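# Move gold-capped glass tube between racks without breaking it

## Task

Take the gold-capped tube out of the rack by the door and seat it fully in a free well of the rack by the window. The task fails if anything new ends up on the floor, if any tube touches the floor, if any glass breaks, or if the robot falls over or is left leaning. Glass breaks from a hard knock or from a drop of more than a few centimetres, which is about a well's depth. Every other tube must also finish fully seated in its own rack, though it may be shifted to another well of that same rack. At the end the gripper must have released everything and the arm must be withdrawn, so that nothing depends on the robot to stay in place.

## Robot and tools

Robot: a Hello Robot Stretch 4 with one arm. It has an omni-wheel base, a lift that slides up a mast, a telescoping arm that reaches straight forward, a wrist with yaw, pitch and roll, and a two-finger gripper. It stands about 1.6 m tall, and the base edge lies within 0.23 m of the base origin. Cameras: head_camera, head_left_camera, head_right_camera, wrist_camera.

Frames: the base frame sits on the floor under the base centre, with x ahead, y to the left and z up. hand_pose is reported in this frame. It marks a point between the open fingertips, and the printed value may be slightly off. With all wrist joints at 0, the hand axes line up with the base axes. The odometry frame is the base frame as it stood when the scene began. base_odometry comes only from wheel rotation, so slipping shows up as movement. Its heading runs from -3.142 to 3.142, with left positive.

execute_actions: takes actions, a list holding a single action, or an empty list to get just state and images. An action may contain base, joints or both, plus optional pace and contact_limits. The alternative form is end_of_arm on its own. Motions inside one action begin together.
- base: exactly one key, and each is a relative offset from where the base last reported itself. translate_m drives straight, metres, -2 to 2, forward positive. strafe_m slides sideways, metres, -2 to 2, left positive. rotate_rad turns in place, radians, -3.2 to 3.2, counter-clockwise (left) positive.
- joints: absolute joint targets by name, each one number. lift_m 0 to 1.2 m. arm_m 0 to 0.55 m, extension. wrist_yaw_rad -1.134 to 4.276 (0 faces forward, positive turns left, 3.14 is folded back, and above 3.4 the arm may block it). wrist_pitch_rad -1.117 to 4.259 (0 is level, 1.57 points down). wrist_roll_rad -1.117 to 4.259 (at 0 the fingers sit level; positive turns clockwise as seen from behind). gripper_m -0.038 to 0.141 m, the fingertip gap; below 0 the tips squeeze each other. A joint target outside its range is clipped and the result reports it. Any other bad value or unknown key rejects the whole call, and nothing moves.
- pace: "slow", "default", "fast" or "max". Base speed is 0.1, 0.3, 0.4 or 0.6 m/s and turning 1, 2, 3 or 4 rad/s. When the lift is above 0.2 these limits drop, reaching 0.3 m/s and 1 rad/s at 1.2.
- contact_limits: {"arm_m": value} from 0 (gentlest) to 0.75 (firmest). The default is 0.5. The arm halts once its push exceeds this.
- end_of_arm: "enable_torque" powers up any wrist or gripper motor that has switched off.
- cameras: a list of names, or "all", or null for all; [] means no images.
A joint or the base left out of an action may still be driving toward its earlier target.

wait: seconds from 0 to 10. Nothing new is commanded, and it returns state and images. zoom_image: camera plus region [x0, y0, x1, y1] in pixels measured from the top-left corner, at most 504 by 504, taken from that camera's latest full image. read_manual: returns licence text only. finished_scene: scene, the integer number of the current scene. This closes the scene and cannot be undone, so the goal must already be met and stable.

Result lines. base_status and joint_status give how each motion finished. "done" means the target was reached; for the base it only means the wheels turned the full amount. "off_target" means it stopped short and may still be pushing. "contact_stop_at_<key>" means it hit something; that part then goes slack, so a slack lift may sag under load and a slack base may drift. "limit_stop_at_<name>" means a built-in limit stopped it. "limit_stop_at_tilt" means the robot leans past 6 degrees; lift, arm and wheels go limp until the lean is reduced. "limit_stop_at_own_body" means a self-collision was prevented; you can still move away from the body. "torque_fault" means a wrist or gripper motor is limp until you send enable_torque. on_its_own lists what the call did not command; there, "held at" gives a held target, not a position. If a stop is reported, any later movement, wait or finish calls in that same reply are skipped.

lidar_m: 12 rough distances from the base origin, one per 30-degree sector. The 1st is straight ahead and they go counter-clockwise (4th left, 7th behind, 10th right). "-" means nothing seen, or closer than 0.25 m. It covers heights from about 0.15 m up to the robot's height and can miss glass, clear items and thin legs. wrist_depth_mm: a 7 by 7 grid of median depths in mm (100 to 2000) starting top left; clear objects do not show, but the robot's own body does. turned_by_wheels versus turned_by_imu: a gap of more than about 0.1 rad suggests a collision or slipping, and the heading error is roughly their difference. base_tilt gives forward and right lean in degrees, with a fixed bias of up to about 1.5. motor_effort is a percentage of maximum, positive toward higher joint values, with the peak in brackets; the readings are noisy. For wheel_0 to wheel_2, positive turns the base right.

Gripping: close to a gripper_m below the object's width. Squeezing harder pulls the object toward the wrist. Neither the gripper reading nor "done" proves a hold; a firm grasp at a target of 0 or more appears as a gripper effort change. If the fingertips jam against a surface, raise the lift.

Cautions: the tubes are glass, so move slowly near them, keep contact limits low and lower tubes into wells instead of releasing them from above. Do not turn or drive carrying more than 1 kg with arm_m above 0.2. Avoid steady pushing with the gripper held high. Rolling the wrist while it is pitched up can trigger self-stops. To unfold at the start, send lift_m 0.4 together with wrist_yaw_rad 0. Something may occasionally nudge loose objects. When finished, open the gripper, lift clear and retract.

Each tool is called after "Emit:" in YAML: its name, and indented under it one key for each argument.

## Session

Emit:
execute_actions:
  actions: []

Scene clock: 0.00 s.
base_odometry: x=+0.000 y=+0.000 heading=+0.000 (m, m, rad; odometry frame)
turned_by_wheels: +0.000 (rad since the last result)
turned_by_imu: +0.000 (rad since the last result)
base_tilt: forward=-0.6 right=+1.3 (deg)
lidar_m: 0.89 0.88 1.10 1.48 1.48 2.46 1.73 1.76 1.85 1.60 1.61 1.00
base_status: not commanded
joint_positions: lift_m=+0.231 arm_m=-0.003 wrist_yaw_rad=+3.081 wrist_pitch_rad=-0.012 wrist_roll_rad=-0.003 gripper_m=+0.057
joint_status: not commanded
motor_effort: lift_m=+19 arm_m=-1 wrist_yaw_rad=+0 wrist_pitch_rad=-7 wrist_roll_rad=+0 gripper_m=-3 wheel_0=+0 wheel_1=+1 wheel_2=+0 (%)
hand_pose: x=-0.1144 y=+0.1046 z=+0.4123 quat_wxyz=(+0.030, +0.006, -0.002, +1.000) (m; base frame)
wrist_depth_mm: 137 138 1808 - - - - / - 138 1808 - - - - / - 131 211 1921 - - - / 109 137 253 1863 - - - / 135 1708 1808 1921 - - - / 1708 1756 1499 1756 211 1661 1618 / 1229 1182 1025 1060 991 1025 1098
pictures: head_camera, head_left_camera, head_right_camera, wrist_camera
Images, in order (width x height): head_camera 420x560, head_left_camera 420x672, head_right_camera 420x672, wrist_camera 616x392.

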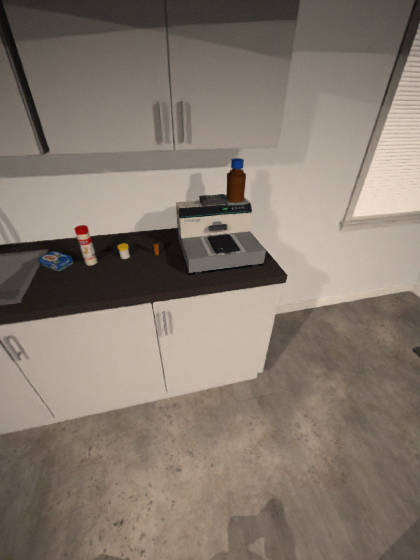

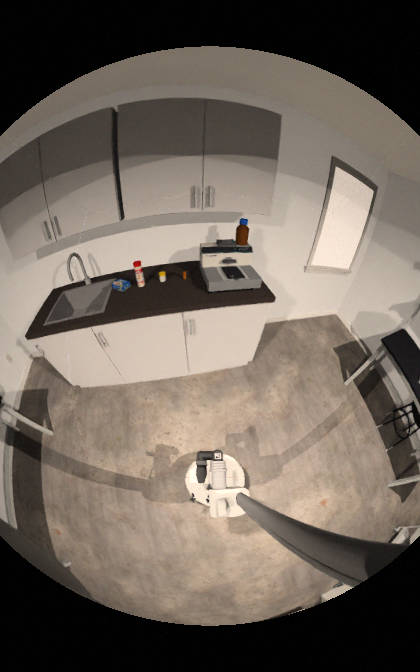

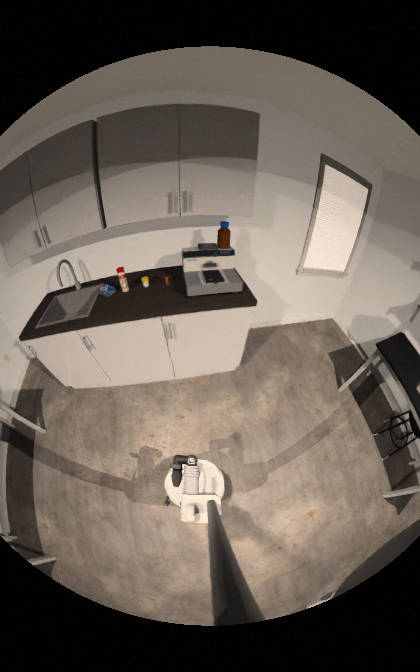

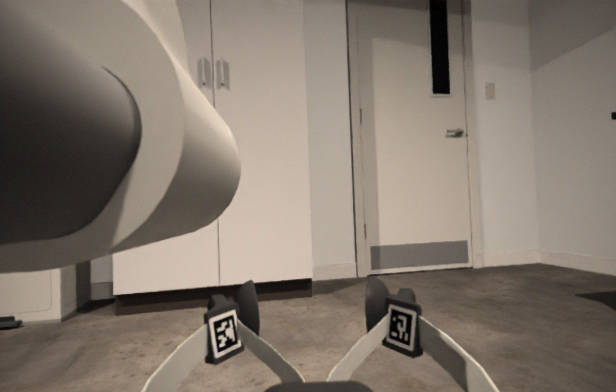

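Emit:
execute_actions:
  actions:
    - {"base":{"rotate_rad":1.7},"pace":"fast"}
  cameras: ["head_camera","head_left_camera"]

Emit:
execute_actions:
  actions:
    - {"base":{"rotate_rad":3.1},"pace":"fast"}
  cameras: ["head_camera","head_left_camera"]

Scene clock: 12.87 s.
base_odometry: x=+0.000 y=+0.000 heading=+1.700 (m, m, rad; odometry frame)
turned_by_wheels: +1.700 (rad since the last result)
turned_by_imu: +1.692 (rad since the last result)
base_tilt: forward=-0.7 right=+1.1 (deg)
lidar_m: 1.47 1.54 2.32 1.72 1.86 1.72 1.63 1.67 0.94 0.89 0.93 1.21
base_status: done
joint_positions: lift_m=+0.231 arm_m=-0.003 wrist_yaw_rad=+3.081 wrist_pitch_rad=-0.012 wrist_roll_rad=-0.003 gripper_m=+0.057
joint_status: not commanded
motor_effort: lift_m=+19(19) arm_m=-1(1) wrist_yaw_rad=+1(0) wrist_pitch_rad=-6(6) wrist_roll_rad=+0(0) gripper_m=-4(2) wheel_0=-1(10) wheel_1=+0(6) wheel_2=+2(10) (%)
hand_pose: x=-0.1144 y=+0.1046 z=+0.4123 quat_wxyz=(+0.030, +0.006, -0.002, +1.000) (m; base frame)
wrist_depth_mm: 137 138 - - - - - / - 138 - - - - - / - 131 211 - - - - / 109 137 254 - - - - / 135 1708 - - - - - / 1983 1863 1464 1756 211 1618 1618 / 1229 1182 1025 1060 976 1025 1098
pictures: head_camera, head_left_camera
Images, in order (width x height): head_camera 420x560, head_left_camera 420x672.

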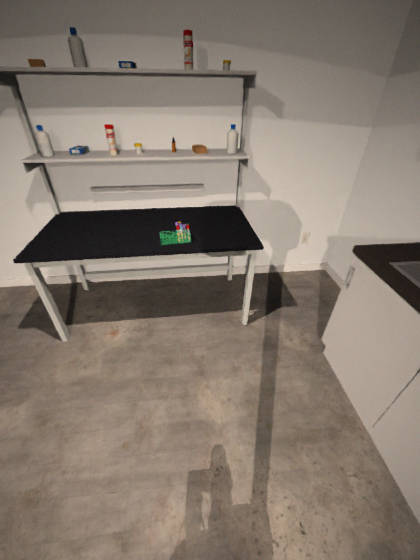

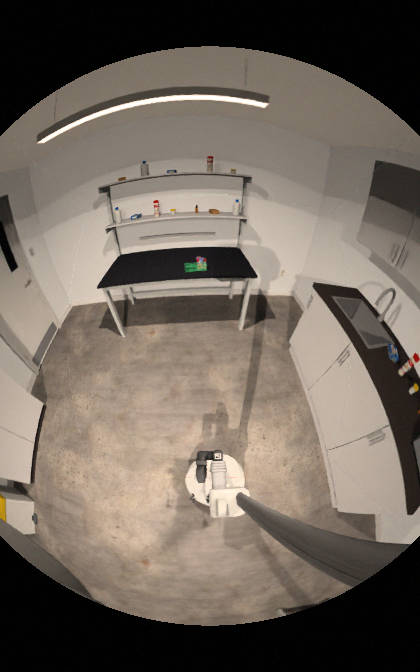

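Scene clock: 15.20 s.
base_odometry: x=+0.000 y=+0.000 heading=-1.483 (m, m, rad; odometry frame)
turned_by_wheels: +3.100 (rad since the last result)
turned_by_imu: +3.084 (rad since the last result)
base_tilt: forward=-0.7 right=+1.2 (deg)
lidar_m: 1.62 1.65 0.92 0.88 0.91 1.20 1.49 1.52 2.36 1.73 1.77 1.74
base_status: done
joint_positions: lift_m=+0.231 arm_m=-0.003 wrist_yaw_rad=+3.081 wrist_pitch_rad=-0.012 wrist_roll_rad=-0.003 gripper_m=+0.057
joint_status: not commanded
motor_effort: lift_m=+19(19) arm_m=-1(1) wrist_yaw_rad=+1(0) wrist_pitch_rad=-7(6) wrist_roll_rad=+0(2) gripper_m=-3(4) wheel_0=-2(12) wheel_1=-1(11) wheel_2=+0(12) (%)
hand_pose: x=-0.1144 y=+0.1046 z=+0.4123 quat_wxyz=(+0.030, +0.006, -0.002, +1.000) (m; base frame)
wrist_depth_mm: 137 138 - - - - 1118 / - 138 - - - - 1060 / - 131 211 - - - 1060 / 109 137 254 - - - 1078 / 135 - - - - - 1078 / 1983 1863 1464 1708 211 1537 1118 / 1229 1182 1025 1078 991 1025 1078
pictures: head_camera, head_left_camera
Images, in order (width x height): head_camera 420x560, head_left_camera 420x672.

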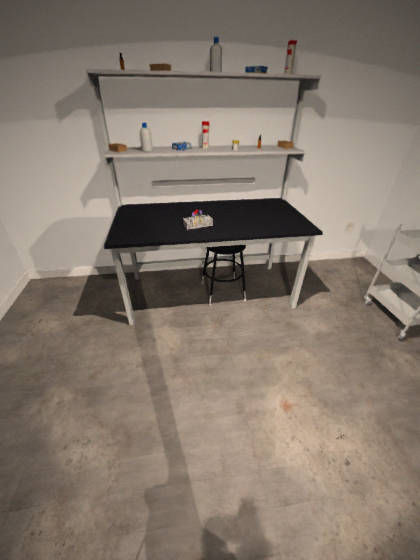

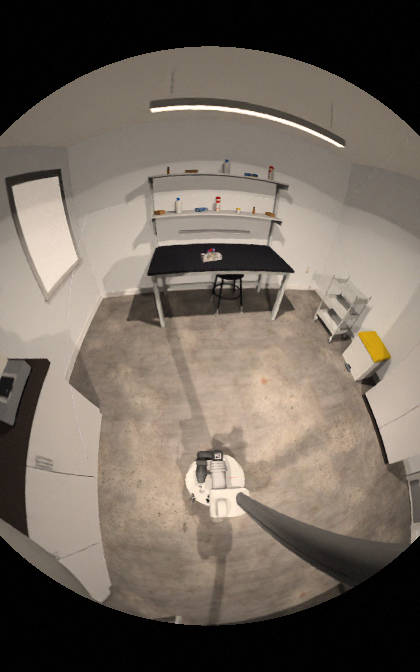

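Emit:
execute_actions:
  actions:
    - {"base":{"rotate_rad":-3.0},"joints":{"lift_m":0.9,"wrist_yaw_rad":0,"wrist_pitch_rad":0.5,"gripper_m":0.06},"pace":"fast"}
  cameras: ["head_camera"]

Emit:
execute_actions:
  actions:
    - {"base":{"translate_m":0.8},"pace":"fast"}

Scene clock: 24.50 s.
base_odometry: x=+0.000 y=+0.000 heading=+1.800 (m, m, rad; odometry frame)
turned_by_wheels: -3.000 (rad since the last result)
turned_by_imu: -2.984 (rad since the last result)
base_tilt: forward=-0.8 right=+1.2 (deg)
lidar_m: 1.48 1.57 1.79 1.71 1.85 1.69 1.65 2.00 0.92 0.88 0.94 1.36
base_status: done
joint_positions: lift_m=+0.900 arm_m=-0.003 wrist_yaw_rad=+0.000 wrist_pitch_rad=+0.502 wrist_roll_rad=-0.003 gripper_m=+0.060
joint_status: all done
motor_effort: lift_m=+23(24) arm_m=-1(1) wrist_yaw_rad=+1(7) wrist_pitch_rad=-5(4) wrist_roll_rad=-2(0) gripper_m=-2(2) wheel_0=+1(8) wheel_1=+0(17) wheel_2=-1(10) (%)
hand_pose: x=+0.4213 y=-0.0874 z=+0.9391 quat_wxyz=(+0.969, -0.001, +0.248, +0.000) (m; base frame)
wrist_depth_mm: 1921 1921 1863 1863 1808 1808 1808 / - 1537 1537 1366 1430 1863 1921 / - - - - - - - / - - - - - - - / 1808 1808 1808 1808 1661 1756 1708 / 1499 1499 1430 1464 209 1464 1430 / 1281 1281 1205 1229 1182 1229 1255
pictures: head_camera
Images, in order (width x height): head_camera 420x560.

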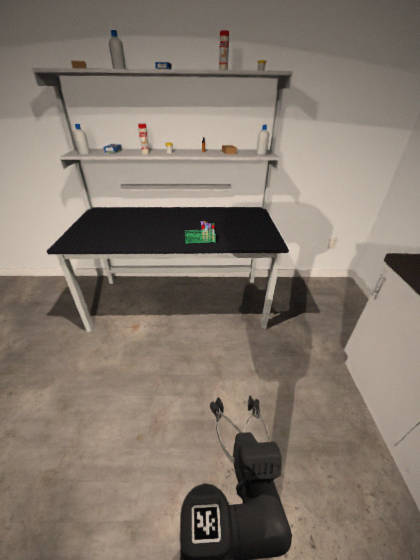

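Scene clock: 28.03 s.
base_odometry: x=-0.182 y=+0.779 heading=+1.800 (m, m, rad; odometry frame)
turned_by_wheels: +0.000 (rad since the last result)
turned_by_imu: +0.002 (rad since the last result)
base_tilt: forward=-0.5 right=+1.2 (deg)
lidar_m: 0.68 0.72 1.03 1.73 1.78 2.52 2.66 1.27 0.96 0.92 0.99 0.71
base_status: done
joint_positions: lift_m=+0.900 arm_m=-0.003 wrist_yaw_rad=+0.000 wrist_pitch_rad=+0.502 wrist_roll_rad=-0.003 gripper_m=+0.060
joint_status: not commanded
motor_effort: lift_m=+23(23) arm_m=-1(1) wrist_yaw_rad=+0(0) wrist_pitch_rad=-5(4) wrist_roll_rad=+2(1) gripper_m=-3(3) wheel_0=+1(8) wheel_1=+1(5) wheel_2=+1(11) (%)
hand_pose: x=+0.4213 y=-0.0874 z=+0.9391 quat_wxyz=(+0.969, -0.001, +0.248, +0.000) (m; base frame)
wrist_depth_mm: 1160 1138 1138 1118 1118 1098 1118 / 1229 1229 1229 1205 1182 1182 1182 / 1008 991 976 946 946 917 1255 / 723 715 647 640 691 676 668 / 597 585 585 574 569 564 559 / 1499 1499 1430 1499 210 1464 676 / 1281 1308 1205 1255 1205 1229 750
pictures: head_camera, head_left_camera, head_right_camera, wrist_camera
Images, in order (width x height): head_camera 420x560, head_left_camera 420x672, head_right_camera 420x672, wrist_camera 616x392.

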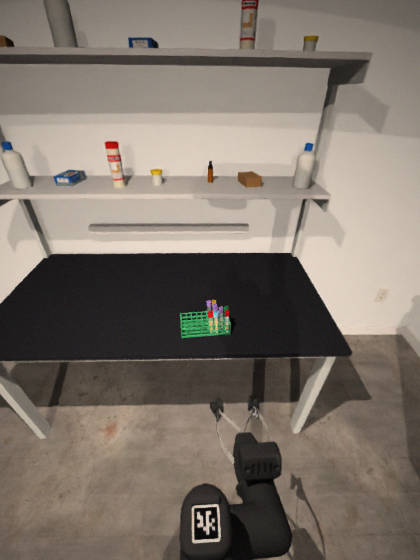

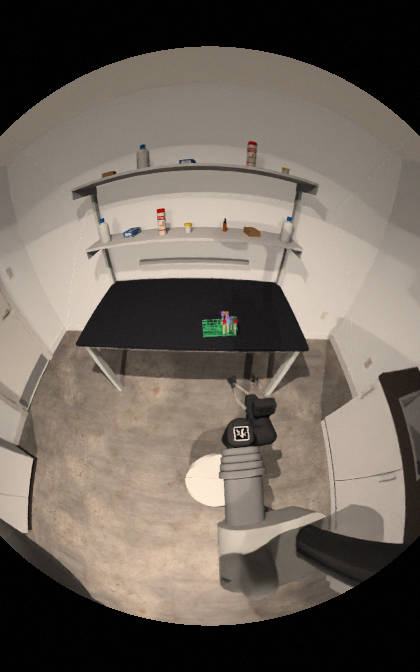

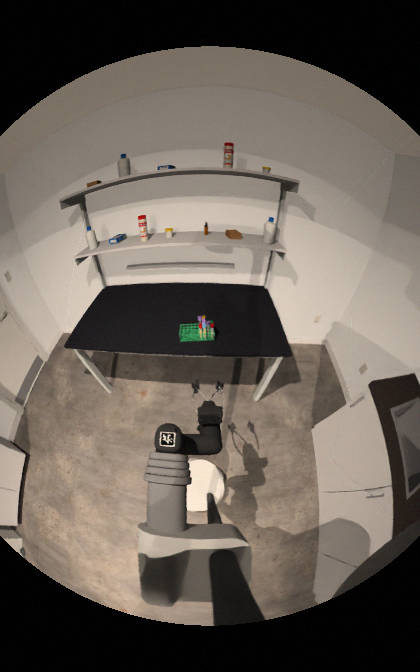

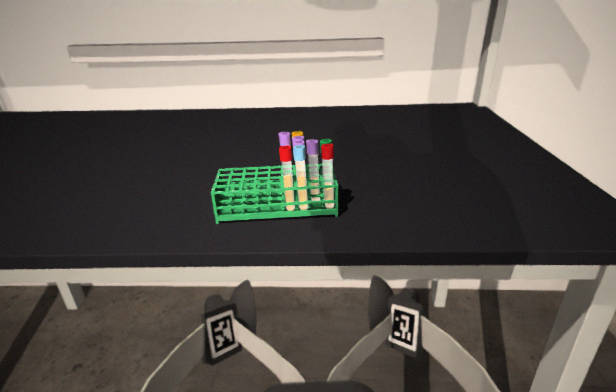

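Emit:
execute_actions:
  actions:
    - {"base":{"translate_m":0.3},"joints":{"lift_m":1.1,"wrist_pitch_rad":1.3,"arm_m":0.3},"pace":"fast"}
  cameras: ["head_camera","wrist_camera"]

Scene clock: 35.13 s.
base_odometry: x=-0.250 y=+1.071 heading=+1.801 (m, m, rad; odometry frame)
turned_by_wheels: +0.001 (rad since the last result)
turned_by_imu: +0.002 (rad since the last result)
base_tilt: forward=-0.6 right=+1.2 (deg)
lidar_m: 0.39 0.43 0.59 1.82 1.78 2.65 3.48 1.29 0.99 0.95 0.54 0.41
base_status: done
joint_positions: lift_m=+1.100 arm_m=+0.299 wrist_yaw_rad=+0.000 wrist_pitch_rad=+1.300 wrist_roll_rad=-0.003 gripper_m=+0.060
joint_status: all done
motor_effort: lift_m=+23(26) arm_m=+6(8) wrist_yaw_rad=-1(1) wrist_pitch_rad=-1(3) wrist_roll_rad=+0(1) gripper_m=-4(2) wheel_0=+3(8) wheel_1=+3(6) wheel_2=+1(12) (%)
hand_pose: x=+0.5470 y=-0.0874 z=+0.9999 quat_wxyz=(+0.796, -0.001, +0.605, +0.001) (m; base frame)
wrist_depth_mm: 549 549 549 544 549 544 539 / 530 521 525 525 521 521 521 / 504 504 500 504 500 496 496 / 484 484 480 480 480 480 477 / 466 462 462 462 462 462 459 / 445 445 389 394 211 442 442 / 430 427 377 322 421 427 430
pictures: head_camera, wrist_camera
Images, in order (width x height): head_camera 420x560, wrist_camera 616x392.

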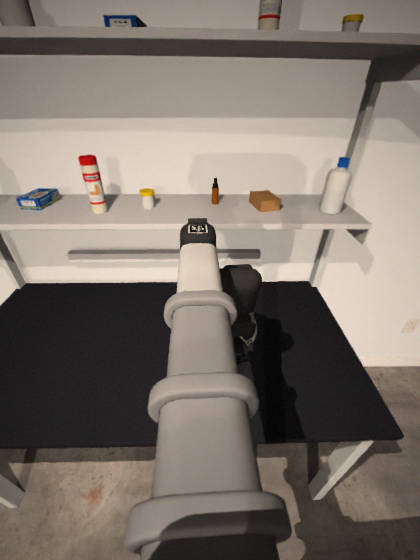

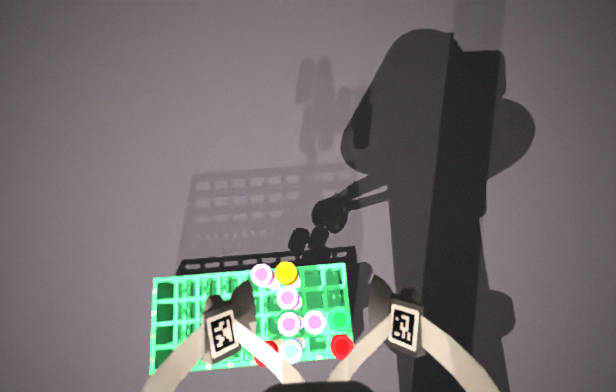

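Emit:
execute_actions:
  actions:
    - {"joints":{"arm_m":0.2,"lift_m":1.05},"pace":"fast"}
  cameras: ["wrist_camera"]

Scene clock: 40.80 s.
base_odometry: x=-0.250 y=+1.071 heading=+1.801 (m, m, rad; odometry frame)
turned_by_wheels: +0.000 (rad since the last result)
turned_by_imu: +0.000 (rad since the last result)
base_tilt: forward=-0.7 right=+1.2 (deg)
lidar_m: 0.39 0.41 0.58 1.84 1.78 2.62 3.47 1.30 0.96 0.95 0.56 0.42
base_status: not commanded
joint_positions: lift_m=+1.050 arm_m=+0.201 wrist_yaw_rad=+0.000 wrist_pitch_rad=+1.301 wrist_roll_rad=-0.003 gripper_m=+0.060
joint_status: all done
motor_effort: lift_m=+15(19) arm_m=-6(8) wrist_yaw_rad=+2(1) wrist_pitch_rad=-2(2) wrist_roll_rad=+1(1) gripper_m=-3(4) wheel_0=+3(3) wheel_1=+3(3) wheel_2=+1(1) (%)
hand_pose: x=+0.4489 y=-0.0874 z=+0.9505 quat_wxyz=(+0.796, -0.001, +0.605, +0.001) (m; base frame)
wrist_depth_mm: 492 492 488 488 488 492 488 / 469 469 469 469 466 466 466 / 449 449 449 449 445 445 445 / 430 424 397 317 430 427 427 / 415 407 399 392 413 410 413 / 402 399 392 399 210 397 397 / 1078 1060 1060 389 1060 389 1060
pictures: wrist_camera
Images, in order (width x height): wrist_camera 616x392.

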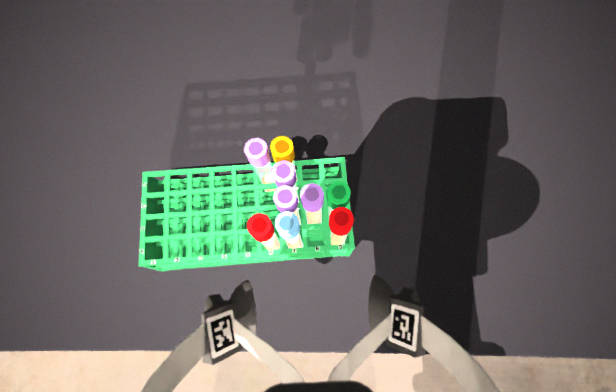

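Emit:
execute_actions:
  actions:
    - {"base":{"strafe_m":0.04},"joints":{"arm_m":0.34,"lift_m":1.03,"wrist_pitch_rad":1.57,"gripper_m":0.04}}
  cameras: ["wrist_camera","head_left_camera"]

Scene clock: 63.23 s.
base_odometry: x=-0.289 y=+1.062 heading=+1.800 (m, m, rad; odometry frame)
turned_by_wheels: +0.000 (rad since the last result)
turned_by_imu: +0.000 (rad since the last result)
base_tilt: forward=-0.7 right=+1.2 (deg)
lidar_m: 0.37 0.41 0.58 1.79 1.74 2.57 3.48 1.36 1.02 0.97 0.56 0.39
base_status: done
joint_positions: lift_m=+1.030 arm_m=+0.339 wrist_yaw_rad=+0.000 wrist_pitch_rad=+1.570 wrist_roll_rad=-0.003 gripper_m=+0.040
joint_status: all done
motor_effort: lift_m=+15(16) arm_m=+6(8) wrist_yaw_rad=-1(1) wrist_pitch_rad=+1(3) wrist_roll_rad=+0(1) gripper_m=-4(4) wheel_0=-2(12) wheel_1=+0(10) wheel_2=-1(1) (%)
hand_pose: x=+0.5101 y=-0.0874 z=+0.9201 quat_wxyz=(+0.707, -0.001, +0.707, +0.001) (m; base frame)
wrist_depth_mm: 375 377 377 379 379 377 377 / 375 377 377 375 377 377 377 / 375 375 377 375 377 377 377 / 375 377 368 319 377 375 377 / 375 375 345 320 330 375 377 / 375 375 320 375 210 377 377 / 377 375 188 375 375 377 375
pictures: head_left_camera, wrist_camera
Images, in order (width x height): head_left_camera 420x672, wrist_camera 616x392.

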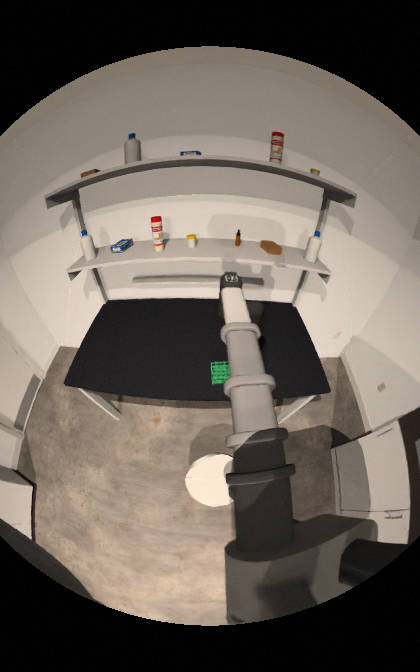

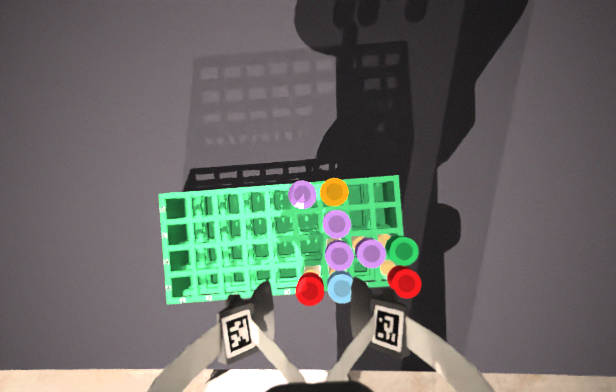

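Emit:
execute_actions:
  actions:
    - {"base":{"strafe_m":0.012},"joints":{"arm_m":0.397,"wrist_roll_rad":1.57,"gripper_m":0.035,"lift_m":1.01},"pace":"slow"}
  cameras: ["wrist_camera"]

Scene clock: 71.97 s.
base_odometry: x=-0.301 y=+1.059 heading=+1.800 (m, m, rad; odometry frame)
turned_by_wheels: +0.000 (rad since the last result)
turned_by_imu: +0.000 (rad since the last result)
base_tilt: forward=-0.7 right=+1.1 (deg)
lidar_m: 0.39 0.43 0.60 1.80 1.73 2.53 3.48 1.37 1.03 0.98 0.54 0.40
base_status: done
joint_positions: lift_m=+1.010 arm_m=+0.396 wrist_yaw_rad=+0.000 wrist_pitch_rad=+1.571 wrist_roll_rad=+1.570 gripper_m=+0.035
joint_status: all done
motor_effort: lift_m=+14(15) arm_m=+6(7) wrist_yaw_rad=+1(0) wrist_pitch_rad=-3(3) wrist_roll_rad=+2(2) gripper_m=-3(5) wheel_0=-5(6) wheel_1=+2(6) wheel_2=+0(1) (%)
hand_pose: x=+0.5667 y=-0.0874 z=+0.9001 quat_wxyz=(+0.500, +0.500, +0.500, -0.500) (m; base frame)
wrist_depth_mm: 355 357 359 359 364 1118 1138 / 355 357 357 359 362 1118 1138 / 355 355 357 359 362 1138 1138 / 353 353 355 300 357 917 904 / 351 353 353 241 357 904 904 / 349 353 353 298 218 891 904 / 347 349 191 297 300 931 1118
pictures: wrist_camera
Images, in order (width x height): wrist_camera 616x392.

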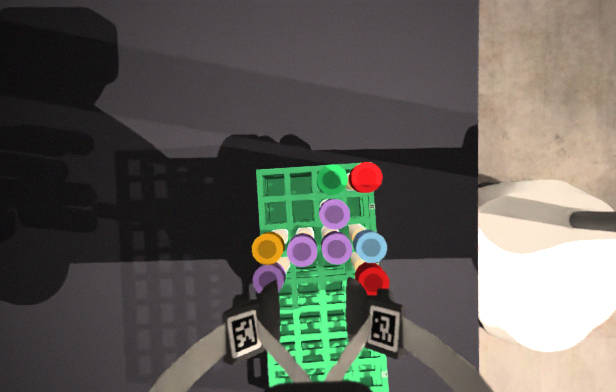

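Emit:
execute_actions:
  actions:
    - {"base":{"strafe_m":-0.006},"joints":{"arm_m":0.421},"pace":"slow"}
  cameras: ["wrist_camera"]

Scene clock: 78.67 s.
base_odometry: x=-0.295 y=+1.061 heading=+1.800 (m, m, rad; odometry frame)
turned_by_wheels: +0.000 (rad since the last result)
turned_by_imu: +0.001 (rad since the last result)
base_tilt: forward=-0.6 right=+1.3 (deg)
lidar_m: 0.39 0.43 0.58 1.82 1.75 2.54 3.49 1.36 1.02 0.98 0.55 0.41
base_status: done
joint_positions: lift_m=+1.010 arm_m=+0.420 wrist_yaw_rad=+0.000 wrist_pitch_rad=+1.570 wrist_roll_rad=+1.570 gripper_m=+0.035
joint_status: all done
motor_effort: lift_m=+14(14) arm_m=+6(7) wrist_yaw_rad=+0(0) wrist_pitch_rad=+1(2) wrist_roll_rad=+1(1) gripper_m=-5(3) wheel_0=+4(4) wheel_1=-2(7) wheel_2=+0(1) (%)
hand_pose: x=+0.5910 y=-0.0874 z=+0.9001 quat_wxyz=(+0.500, +0.500, +0.500, -0.500) (m; base frame)
wrist_depth_mm: 355 357 359 362 362 364 1138 / 355 355 357 359 362 364 1160 / 355 355 357 359 359 359 1138 / 351 353 357 347 301 359 904 / 351 351 353 300 294 359 904 / 351 351 351 300 218 357 904 / 349 351 192 298 298 355 1118
pictures: wrist_camera
Images, in order (width x height): wrist_camera 616x392.

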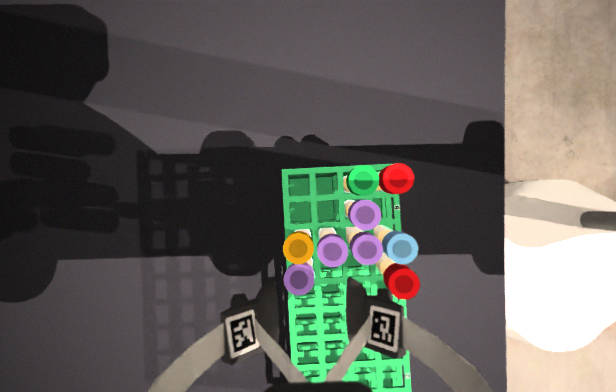

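Emit:
execute_actions:
  actions:
    - {"base":{"strafe_m":-0.008},"joints":{"arm_m":0.431,"gripper_m":0.04}}
  cameras: ["wrist_camera"]

Scene clock: 87.83 s.
base_odometry: x=-0.287 y=+1.063 heading=+1.800 (m, m, rad; odometry frame)
turned_by_wheels: +0.000 (rad since the last result)
turned_by_imu: +0.000 (rad since the last result)
base_tilt: forward=-0.7 right=+1.2 (deg)
lidar_m: 0.39 0.42 0.60 1.82 1.75 2.57 3.49 1.35 1.01 0.98 0.55 0.42
base_status: done
joint_positions: lift_m=+1.010 arm_m=+0.430 wrist_yaw_rad=+0.000 wrist_pitch_rad=+1.570 wrist_roll_rad=+1.570 gripper_m=+0.040
joint_status: all done
motor_effort: lift_m=+14(14) arm_m=+6(5) wrist_yaw_rad=+0(1) wrist_pitch_rad=-1(0) wrist_roll_rad=+2(2) gripper_m=-5(4) wheel_0=-1(12) wheel_1=-1(13) wheel_2=+0(1) (%)
hand_pose: x=+0.6010 y=-0.0874 z=+0.9001 quat_wxyz=(+0.500, +0.500, +0.500, -0.500) (m; base frame)
wrist_depth_mm: 353 357 357 359 364 364 1138 / 357 357 357 359 362 364 1138 / 353 357 355 359 359 362 1118 / 351 353 357 357 301 362 917 / 351 351 355 349 244 359 904 / 351 351 351 298 210 357 904 / 349 349 188 298 300 355 1118
pictures: wrist_camera
Images, in order (width x height): wrist_camera 616x392.

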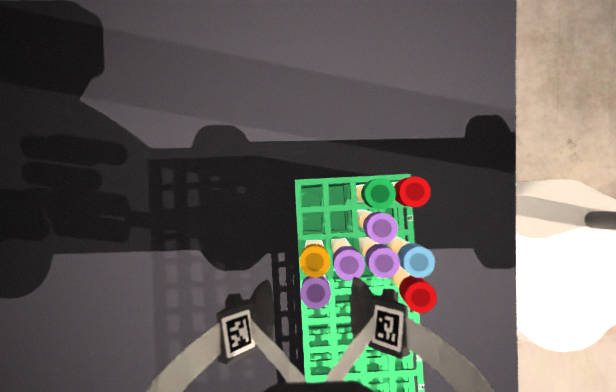

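Emit:
execute_actions:
  actions:
    - {"joints":{"lift_m":0.985},"pace":"slow"}
  cameras: ["wrist_camera"]

Scene clock: 92.27 s.
base_odometry: x=-0.287 y=+1.063 heading=+1.800 (m, m, rad; odometry frame)
turned_by_wheels: +0.000 (rad since the last result)
turned_by_imu: +0.000 (rad since the last result)
base_tilt: forward=-0.7 right=+1.2 (deg)
lidar_m: 0.39 0.43 0.60 1.81 1.75 2.59 3.52 1.35 1.01 0.97 0.56 0.41
base_status: not commanded
joint_positions: lift_m=+0.985 arm_m=+0.430 wrist_yaw_rad=+0.000 wrist_pitch_rad=+1.570 wrist_roll_rad=+1.570 gripper_m=+0.040
joint_status: all done
motor_effort: lift_m=+14(18) arm_m=+6(6) wrist_yaw_rad=+0(1) wrist_pitch_rad=-1(0) wrist_roll_rad=+1(0) gripper_m=-4(4) wheel_0=-1(1) wheel_1=-1(1) wheel_2=+0(0) (%)
hand_pose: x=+0.6010 y=-0.0874 z=+0.8751 quat_wxyz=(+0.500, +0.500, +0.500, -0.500) (m; base frame)
wrist_depth_mm: 332 332 334 336 336 338 1118 / 330 330 334 334 336 338 1118 / 329 330 332 334 336 336 1098 / 329 329 332 327 276 336 891 / 327 329 330 324 215 334 891 / 325 329 329 274 209 332 891 / 324 327 188 273 274 332 1098
pictures: wrist_camera
Images, in order (width x height): wrist_camera 616x392.

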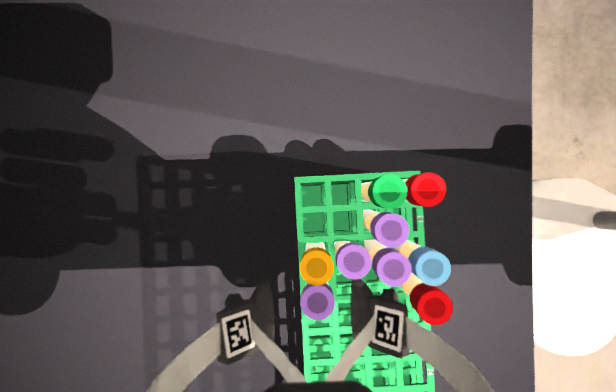

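Emit:
execute_actions:
  actions:
    - {"joints":{"gripper_m":0.0}}
  cameras: ["wrist_camera"]

Emit:
execute_actions:
  actions:
    - {"joints":{"lift_m":1.02},"pace":"slow"}
  cameras: ["wrist_camera"]

Scene clock: 98.87 s.
base_odometry: x=-0.287 y=+1.063 heading=+1.800 (m, m, rad; odometry frame)
turned_by_wheels: +0.000 (rad since the last result)
turned_by_imu: +0.000 (rad since the last result)
base_tilt: forward=-0.7 right=+1.3 (deg)
lidar_m: 0.39 0.41 0.56 1.81 1.74 2.56 3.51 1.34 1.00 0.97 0.56 0.41
base_status: not commanded
joint_positions: lift_m=+0.985 arm_m=+0.430 wrist_yaw_rad=+0.000 wrist_pitch_rad=+1.570 wrist_roll_rad=+1.570 gripper_m=+0.000
joint_status: all done
motor_effort: lift_m=+14(14) arm_m=+6(6) wrist_yaw_rad=+1(1) wrist_pitch_rad=+0(3) wrist_roll_rad=+3(1) gripper_m=-13(13) wheel_0=-1(1) wheel_1=-1(1) wheel_2=+0(0) (%)
hand_pose: x=+0.6010 y=-0.0874 z=+0.8751 quat_wxyz=(+0.500, +0.500, +0.500, -0.500) (m; base frame)
wrist_depth_mm: 330 334 334 336 338 340 1118 / 329 332 332 334 338 338 1118 / 329 330 332 334 336 336 1098 / 329 329 330 325 277 334 891 / 327 329 330 276 216 334 878 / 325 327 327 208 213 334 891 / 325 325 179 272 273 330 1078
pictures: wrist_camera
Images, in order (width x height): wrist_camera 616x392.

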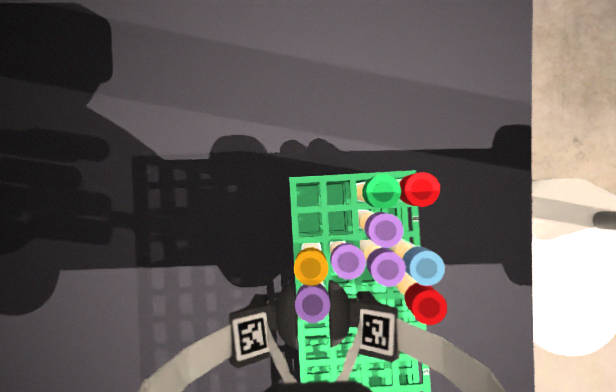

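Scene clock: 100.00 s.
base_odometry: x=-0.287 y=+1.063 heading=+1.800 (m, m, rad; odometry frame)
turned_by_wheels: +0.000 (rad since the last result)
turned_by_imu: +0.000 (rad since the last result)
base_tilt: forward=-0.6 right=+1.2 (deg)
lidar_m: 0.39 0.43 0.58 1.85 1.75 2.56 3.49 1.33 1.01 0.98 0.54 0.39
base_status: not commanded
joint_positions: lift_m=+1.020 arm_m=+0.430 wrist_yaw_rad=+0.000 wrist_pitch_rad=+1.570 wrist_roll_rad=+1.570 gripper_m=+0.000
joint_status: all done
motor_effort: lift_m=+23(26) arm_m=+6(6) wrist_yaw_rad=+1(1) wrist_pitch_rad=-1(1) wrist_roll_rad=+1(2) gripper_m=-12(10) wheel_0=-1(1) wheel_1=-1(1) wheel_2=+0(0) (%)
hand_pose: x=+0.6010 y=-0.0874 z=+0.9094 quat_wxyz=(+0.500, +0.500, +0.500, -0.500) (m; base frame)
wrist_depth_mm: 366 366 368 370 373 373 1160 / 362 364 368 370 370 370 1138 / 364 364 366 366 370 373 1138 / 362 362 366 359 338 368 931 / 359 362 364 336 300 368 917 / 359 359 362 208 248 368 917 / 357 359 179 307 307 366 1138
pictures: wrist_camera
Images, in order (width x height): wrist_camera 616x392.

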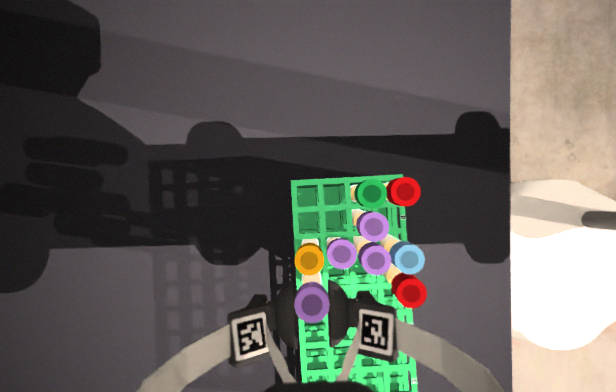

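Emit:
execute_actions:
  actions:
    - {"joints":{"lift_m":1.055},"pace":"slow"}
  cameras: []

Emit:
execute_actions:
  actions:
    - {"base":{"strafe_m":0.075},"joints":{"arm_m":0.425},"pace":"slow"}
  cameras: ["wrist_camera","head_left_camera"]

Scene clock: 109.90 s.
base_odometry: x=-0.287 y=+1.063 heading=+1.800 (m, m, rad; odometry frame)
turned_by_wheels: +0.000 (rad since the last result)
turned_by_imu: +0.000 (rad since the last result)
base_tilt: forward=-0.8 right=+1.3 (deg)
lidar_m: 0.38 0.40 0.58 1.81 1.74 2.57 3.51 1.33 1.01 0.99 0.57 0.41
base_status: not commanded
joint_positions: lift_m=+1.055 arm_m=+0.430 wrist_yaw_rad=+0.000 wrist_pitch_rad=+1.570 wrist_roll_rad=+1.570 gripper_m=+0.000
joint_status: all done
motor_effort: lift_m=+23(23) arm_m=+6(6) wrist_yaw_rad=+0(1) wrist_pitch_rad=-1(1) wrist_roll_rad=+1(2) gripper_m=-11(12) wheel_0=-1(1) wheel_1=-1(1) wheel_2=+0(0) (%)
hand_pose: x=+0.6010 y=-0.0874 z=+0.9444 quat_wxyz=(+0.500, +0.500, +0.500, -0.500) (m; base frame)
wrist_depth_mm: 399 402 404 402 407 410 1182 / 399 399 402 404 404 407 1182 / 397 399 399 402 404 407 1182 / 394 397 399 392 402 407 960 / 394 397 399 345 345 404 960 / 394 394 394 208 283 402 960 / 392 392 179 343 343 399 1160
pictures: none
No camera images: the call's "cameras" was empty. Leave "cameras" out to get every camera's image.

Scene clock: 111.80 s.
base_odometry: x=-0.360 y=+1.046 heading=+1.800 (m, m, rad; odometry frame)
turned_by_wheels: +0.000 (rad since the last result)
turned_by_imu: +0.000 (rad since the last result)
base_tilt: forward=-0.6 right=+1.2 (deg)
lidar_m: 0.38 0.42 0.59 1.81 1.68 2.45 2.97 1.46 1.09 1.05 0.57 0.40
base_status: done
joint_positions: lift_m=+1.055 arm_m=+0.426 wrist_yaw_rad=+0.000 wrist_pitch_rad=+1.570 wrist_roll_rad=+1.570 gripper_m=+0.000
joint_status: all done
motor_effort: lift_m=+23(23) arm_m=-6(6) wrist_yaw_rad=+1(0) wrist_pitch_rad=+0(0) wrist_roll_rad=+2(0) gripper_m=-12(10) wheel_0=-5(9) wheel_1=+2(7) wheel_2=+0(0) (%)
hand_pose: x=+0.5971 y=-0.0874 z=+0.9444 quat_wxyz=(+0.500, +0.500, +0.500, -0.500) (m; base frame)
wrist_depth_mm: 399 402 404 404 407 410 1182 / 397 402 402 404 407 407 1182 / 399 399 402 375 404 407 1160 / 397 394 399 370 402 404 960 / 394 397 397 368 394 404 946 / 394 394 397 208 343 402 960 / 392 397 179 397 399 399 1138
pictures: head_left_camera, wrist_camera
Images, in order (width x height): head_left_camera 420x672, wrist_camera 616x392.

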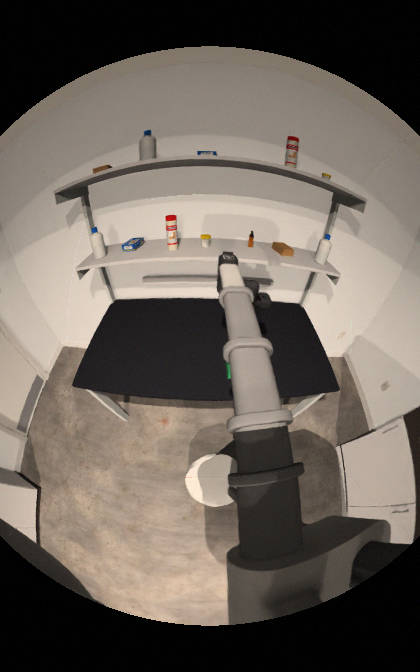

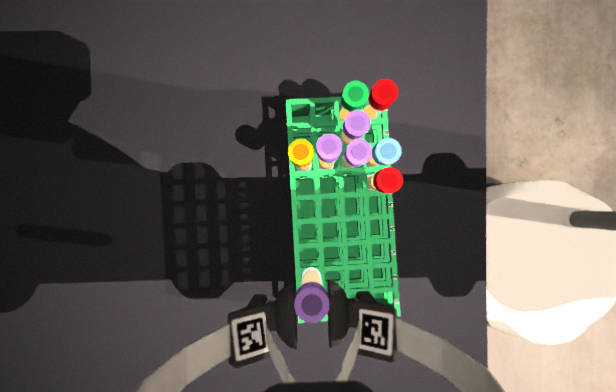

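Emit:
zoom_image:
  camera: "wrist_camera"
  region: [240, 80, 440, 330]

Region (240, 80, 440, 330) of wrist_camera's 616x392 image, scaled by 2.016; it fills the left 403 columns of this view, and the rest is white.

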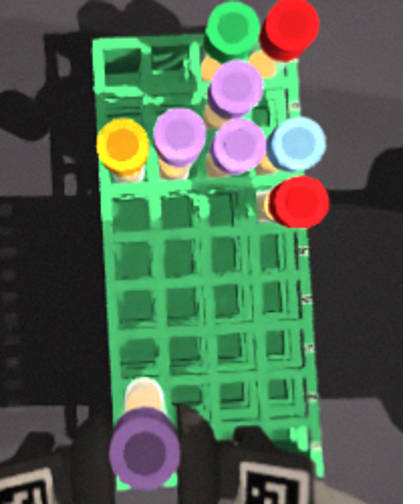

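Emit:
execute_actions:
  actions:
    - {"base":{"strafe_m":-0.011},"joints":{"lift_m":1.045}}
  cameras: ["wrist_camera"]

Emit:
zoom_image:
  camera: "wrist_camera"
  region: [240, 80, 440, 330]

Scene clock: 123.10 s.
base_odometry: x=-0.349 y=+1.048 heading=+1.800 (m, m, rad; odometry frame)
turned_by_wheels: +0.000 (rad since the last result)
turned_by_imu: +0.000 (rad since the last result)
base_tilt: forward=-0.7 right=+1.1 (deg)
lidar_m: 0.40 0.42 0.60 1.82 1.67 2.45 2.95 1.45 1.09 1.05 0.57 0.40
base_status: done
joint_positions: lift_m=+1.045 arm_m=+0.426 wrist_yaw_rad=+0.000 wrist_pitch_rad=+1.570 wrist_roll_rad=+1.570 gripper_m=+0.000
joint_status: all done
motor_effort: lift_m=+15(22) arm_m=-6(6) wrist_yaw_rad=+0(0) wrist_pitch_rad=+0(1) wrist_roll_rad=+0(0) gripper_m=-11(12) wheel_0=+3(7) wheel_1=-3(13) wheel_2=+0(0) (%)
hand_pose: x=+0.5971 y=-0.0874 z=+0.9351 quat_wxyz=(+0.500, +0.500, +0.500, -0.500) (m; base frame)
wrist_depth_mm: 392 394 394 397 399 399 1160 / 389 392 394 397 397 399 1160 / 387 389 392 364 394 399 1160 / 387 389 389 334 377 397 946 / 384 389 389 362 379 394 931 / 384 387 387 208 334 394 946 / 384 384 179 387 389 392 1138
pictures: wrist_camera
Images, in order (width x height): wrist_camera 616x392.

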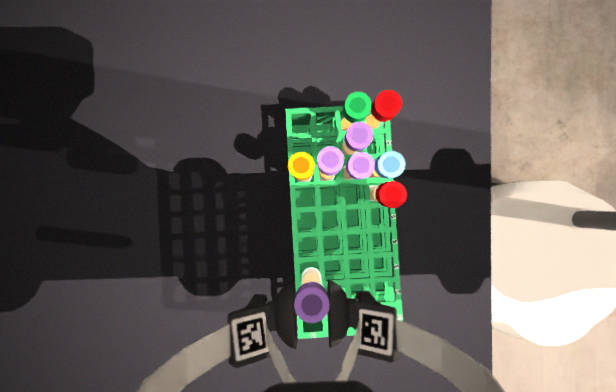

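Region (240, 80, 440, 330) of wrist_camera's 616x392 image, scaled by 2.016; it fills the left 403 columns of this view, and the rest is white.

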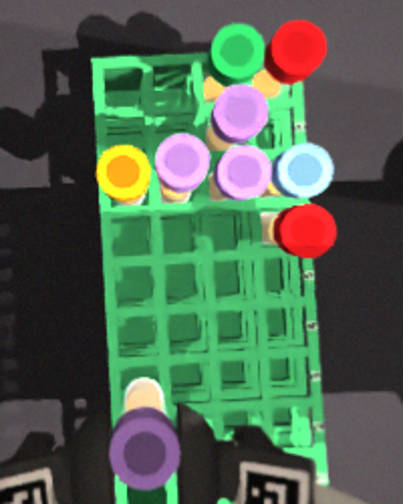

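Emit:
execute_actions:
  actions:
    - {"joints":{"lift_m":1.015},"pace":"slow"}
  cameras: ["wrist_camera"]

Scene clock: 127.17 s.
base_odometry: x=-0.349 y=+1.048 heading=+1.800 (m, m, rad; odometry frame)
turned_by_wheels: +0.000 (rad since the last result)
turned_by_imu: +0.000 (rad since the last result)
base_tilt: forward=-0.7 right=+1.3 (deg)
lidar_m: 0.39 0.42 0.59 1.78 1.68 2.48 2.94 1.44 1.08 1.03 0.58 0.42
base_status: not commanded
joint_positions: lift_m=+1.015 arm_m=+0.426 wrist_yaw_rad=+0.000 wrist_pitch_rad=+1.570 wrist_roll_rad=+1.570 gripper_m=+0.000
joint_status: all done
motor_effort: lift_m=+14(14) arm_m=-6(6) wrist_yaw_rad=+1(0) wrist_pitch_rad=+0(0) wrist_roll_rad=+2(0) gripper_m=-12(11) wheel_0=+3(3) wheel_1=-3(3) wheel_2=+0(0) (%)
hand_pose: x=+0.5971 y=-0.0874 z=+0.9051 quat_wxyz=(+0.500, +0.500, +0.500, -0.500) (m; base frame)
wrist_depth_mm: 362 362 364 366 368 368 1138 / 359 362 364 364 366 368 1138 / 359 359 362 322 307 366 1138 / 357 359 359 306 332 366 931 / 355 357 359 332 353 364 917 / 355 357 357 208 304 364 917 / 353 355 179 357 359 362 1098
pictures: wrist_camera
Images, in order (width x height): wrist_camera 616x392.

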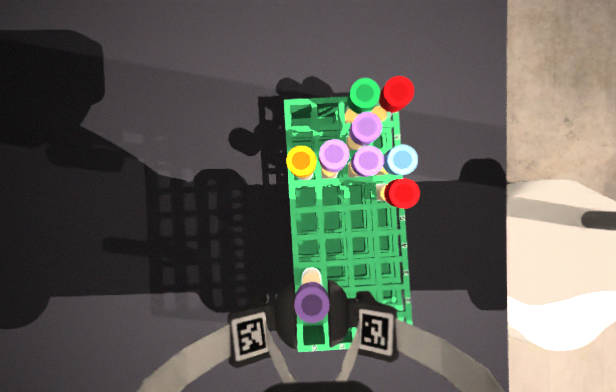

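Emit:
execute_actions:
  actions:
    - {"joints":{"lift_m":0.992},"pace":"slow"}
  cameras: ["wrist_camera"]

Emit:
execute_actions:
  actions:
    - {"joints":{"gripper_m":0.04}}
  cameras: ["wrist_camera"]

Emit:
execute_actions:
  actions:
    - {"joints":{"lift_m":1.02}}
  cameras: []

Emit:
execute_actions:
  actions:
    - {"base":{"strafe_m":-0.075},"joints":{"wrist_roll_rad":0,"arm_m":0.44}}
  cameras: ["wrist_camera"]

Scene clock: 133.60 s.
base_odometry: x=-0.349 y=+1.048 heading=+1.800 (m, m, rad; odometry frame)
turned_by_wheels: +0.000 (rad since the last result)
turned_by_imu: +0.000 (rad since the last result)
base_tilt: forward=-0.8 right=+1.3 (deg)
lidar_m: 0.39 0.43 0.59 1.80 1.70 2.45 2.96 1.44 1.07 1.04 0.56 0.42
base_status: not commanded
joint_positions: lift_m=+0.992 arm_m=+0.426 wrist_yaw_rad=+0.000 wrist_pitch_rad=+1.570 wrist_roll_rad=+1.570 gripper_m=+0.000
joint_status: all done
motor_effort: lift_m=+14(19) arm_m=-6(6) wrist_yaw_rad=+0(0) wrist_pitch_rad=+0(1) wrist_roll_rad=+1(2) gripper_m=-13(11) wheel_0=+3(3) wheel_1=-3(3) wheel_2=+0(0) (%)
hand_pose: x=+0.5971 y=-0.0874 z=+0.8821 quat_wxyz=(+0.500, +0.500, +0.500, -0.500) (m; base frame)
wrist_depth_mm: 338 340 342 343 345 347 1118 / 338 338 340 342 231 345 1118 / 336 338 340 310 232 343 1118 / 336 336 338 310 285 343 891 / 334 336 336 325 325 342 891 / 332 334 336 208 282 342 878 / 330 332 179 287 336 340 1078
pictures: wrist_camera
Images, in order (width x height): wrist_camera 616x392.

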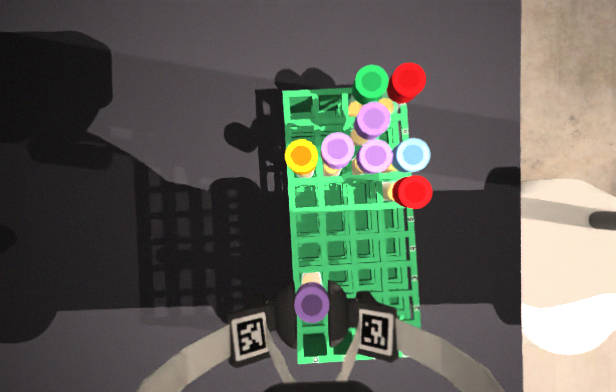

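Scene clock: 134.80 s.
base_odometry: x=-0.349 y=+1.048 heading=+1.800 (m, m, rad; odometry frame)
turned_by_wheels: +0.000 (rad since the last result)
turned_by_imu: +0.000 (rad since the last result)
base_tilt: forward=-0.7 right=+1.2 (deg)
lidar_m: 0.39 0.43 0.59 1.82 1.69 2.45 2.96 1.46 1.07 1.05 0.55 0.41
base_status: not commanded
joint_positions: lift_m=+0.992 arm_m=+0.426 wrist_yaw_rad=+0.000 wrist_pitch_rad=+1.570 wrist_roll_rad=+1.570 gripper_m=+0.040
joint_status: all done
motor_effort: lift_m=+14(15) arm_m=-6(6) wrist_yaw_rad=+1(1) wrist_pitch_rad=-1(1) wrist_roll_rad=+2(1) gripper_m=-3(11) wheel_0=+3(3) wheel_1=-3(3) wheel_2=+0(0) (%)
hand_pose: x=+0.5971 y=-0.0874 z=+0.8821 quat_wxyz=(+0.500, +0.500, +0.500, -0.500) (m; base frame)
wrist_depth_mm: 338 340 340 342 345 347 1118 / 338 340 342 342 231 345 1118 / 336 338 340 310 232 343 1118 / 336 336 338 310 293 343 891 / 336 336 338 324 327 342 891 / 334 334 334 281 210 340 891 / 330 334 189 286 336 338 1078
pictures: wrist_camera
Images, in order (width x height): wrist_camera 616x392.

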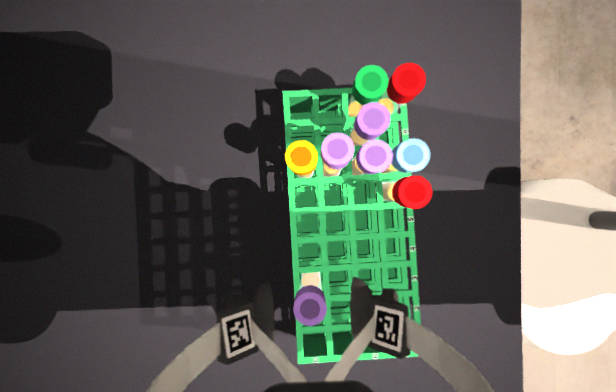

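Scene clock: 135.70 s.
base_odometry: x=-0.349 y=+1.048 heading=+1.800 (m, m, rad; odometry frame)
turned_by_wheels: +0.000 (rad since the last result)
turned_by_imu: +0.000 (rad since the last result)
base_tilt: forward=-0.7 right=+1.2 (deg)
lidar_m: 0.38 0.42 0.60 1.81 1.69 2.46 2.95 1.44 1.10 1.05 0.55 0.42
base_status: not commanded
joint_positions: lift_m=+1.020 arm_m=+0.426 wrist_yaw_rad=+0.000 wrist_pitch_rad=+1.570 wrist_roll_rad=+1.570 gripper_m=+0.040
joint_status: all done
motor_effort: lift_m=+23(22) arm_m=-6(6) wrist_yaw_rad=+0(0) wrist_pitch_rad=+0(1) wrist_roll_rad=+2(3) gripper_m=-3(4) wheel_0=+3(3) wheel_1=-3(3) wheel_2=+0(0) (%)
hand_pose: x=+0.5971 y=-0.0874 z=+0.9094 quat_wxyz=(+0.500, +0.500, +0.500, -0.500) (m; base frame)
wrist_depth_mm: 366 366 366 370 373 375 1138 / 364 366 366 368 370 373 1138 / 364 366 368 353 312 373 1138 / 362 364 366 312 353 368 917 / 359 362 364 336 359 368 917 / 359 359 362 332 209 368 917 / 357 357 189 307 364 366 1118
pictures: none
No camera images: the call's "cameras" was empty. Leave "cameras" out to get every camera's image.

Scene clock: 137.20 s.
base_odometry: x=-0.277 y=+1.065 heading=+1.800 (m, m, rad; odometry frame)
turned_by_wheels: +0.000 (rad since the last result)
turned_by_imu: +0.000 (rad since the last result)
base_tilt: forward=-0.7 right=+1.2 (deg)
lidar_m: 0.38 0.42 0.58 1.80 1.76 2.59 3.48 1.34 1.00 0.98 0.55 0.40
base_status: done
joint_positions: lift_m=+1.020 arm_m=+0.439 wrist_yaw_rad=+0.000 wrist_pitch_rad=+1.570 wrist_roll_rad=+0.000 gripper_m=+0.040
joint_status: all done
motor_effort: lift_m=+23(23) arm_m=+6(7) wrist_yaw_rad=+0(0) wrist_pitch_rad=+0(1) wrist_roll_rad=-1(4) gripper_m=-3(5) wheel_0=+1(11) wheel_1=-2(9) wheel_2=+0(1) (%)
hand_pose: x=+0.6101 y=-0.0874 z=+0.9094 quat_wxyz=(+0.707, +0.000, +0.707, +0.000) (m; base frame)
wrist_depth_mm: 366 366 368 366 366 366 368 / 366 364 366 366 366 366 366 / 366 364 366 366 366 366 366 / 364 364 364 368 366 366 366 / 362 364 366 366 366 366 366 / 364 364 247 309 209 366 364 / 364 364 189 246 246 366 366
pictures: wrist_camera
Images, in order (width x height): wrist_camera 616x392.

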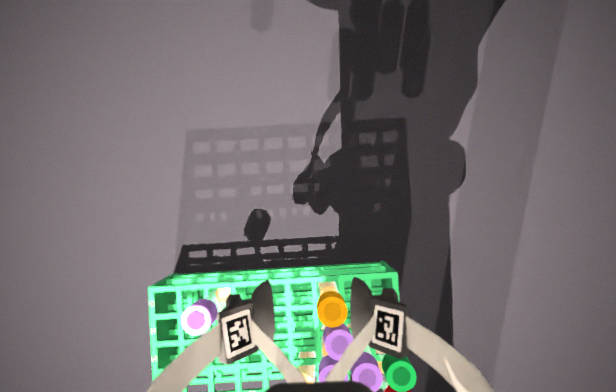

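Emit:
execute_actions:
  actions:
    - {"base":{"strafe_m":-0.0135},"joints":{"arm_m":0.432,"lift_m":1.005}}
  cameras: ["wrist_camera"]

Scene clock: 143.23 s.
base_odometry: x=-0.263 y=+1.068 heading=+1.800 (m, m, rad; odometry frame)
turned_by_wheels: +0.000 (rad since the last result)
turned_by_imu: +0.001 (rad since the last result)
base_tilt: forward=-0.6 right=+1.2 (deg)
lidar_m: 0.39 0.42 0.59 1.83 1.78 2.61 3.00 1.33 0.98 0.95 0.57 0.40
base_status: done
joint_positions: lift_m=+1.005 arm_m=+0.433 wrist_yaw_rad=+0.000 wrist_pitch_rad=+1.570 wrist_roll_rad=+0.000 gripper_m=+0.040
joint_status: all done
motor_effort: lift_m=+15(23) arm_m=-6(7) wrist_yaw_rad=+0(0) wrist_pitch_rad=+0(0) wrist_roll_rad=-2(0) gripper_m=-4(3) wheel_0=+4(10) wheel_1=-2(8) wheel_2=+0(1) (%)
hand_pose: x=+0.6041 y=-0.0874 z=+0.8951 quat_wxyz=(+0.707, +0.000, +0.707, +0.000) (m; base frame)
wrist_depth_mm: 351 351 351 353 351 351 353 / 351 351 353 351 351 353 349 / 351 351 351 349 351 353 351 / 351 351 351 351 353 351 351 / 349 351 349 351 351 349 351 / 349 320 293 294 209 351 351 / 351 315 188 232 232 351 351
pictures: wrist_camera
Images, in order (width x height): wrist_camera 616x392.

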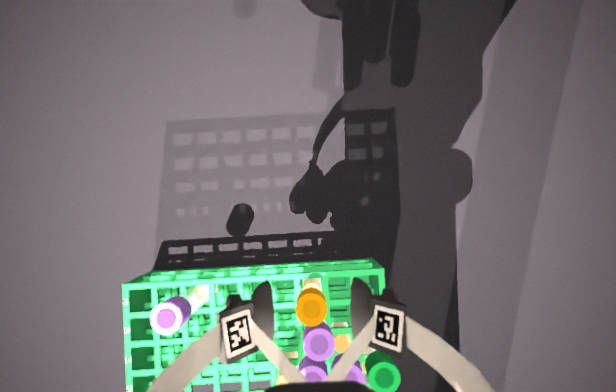

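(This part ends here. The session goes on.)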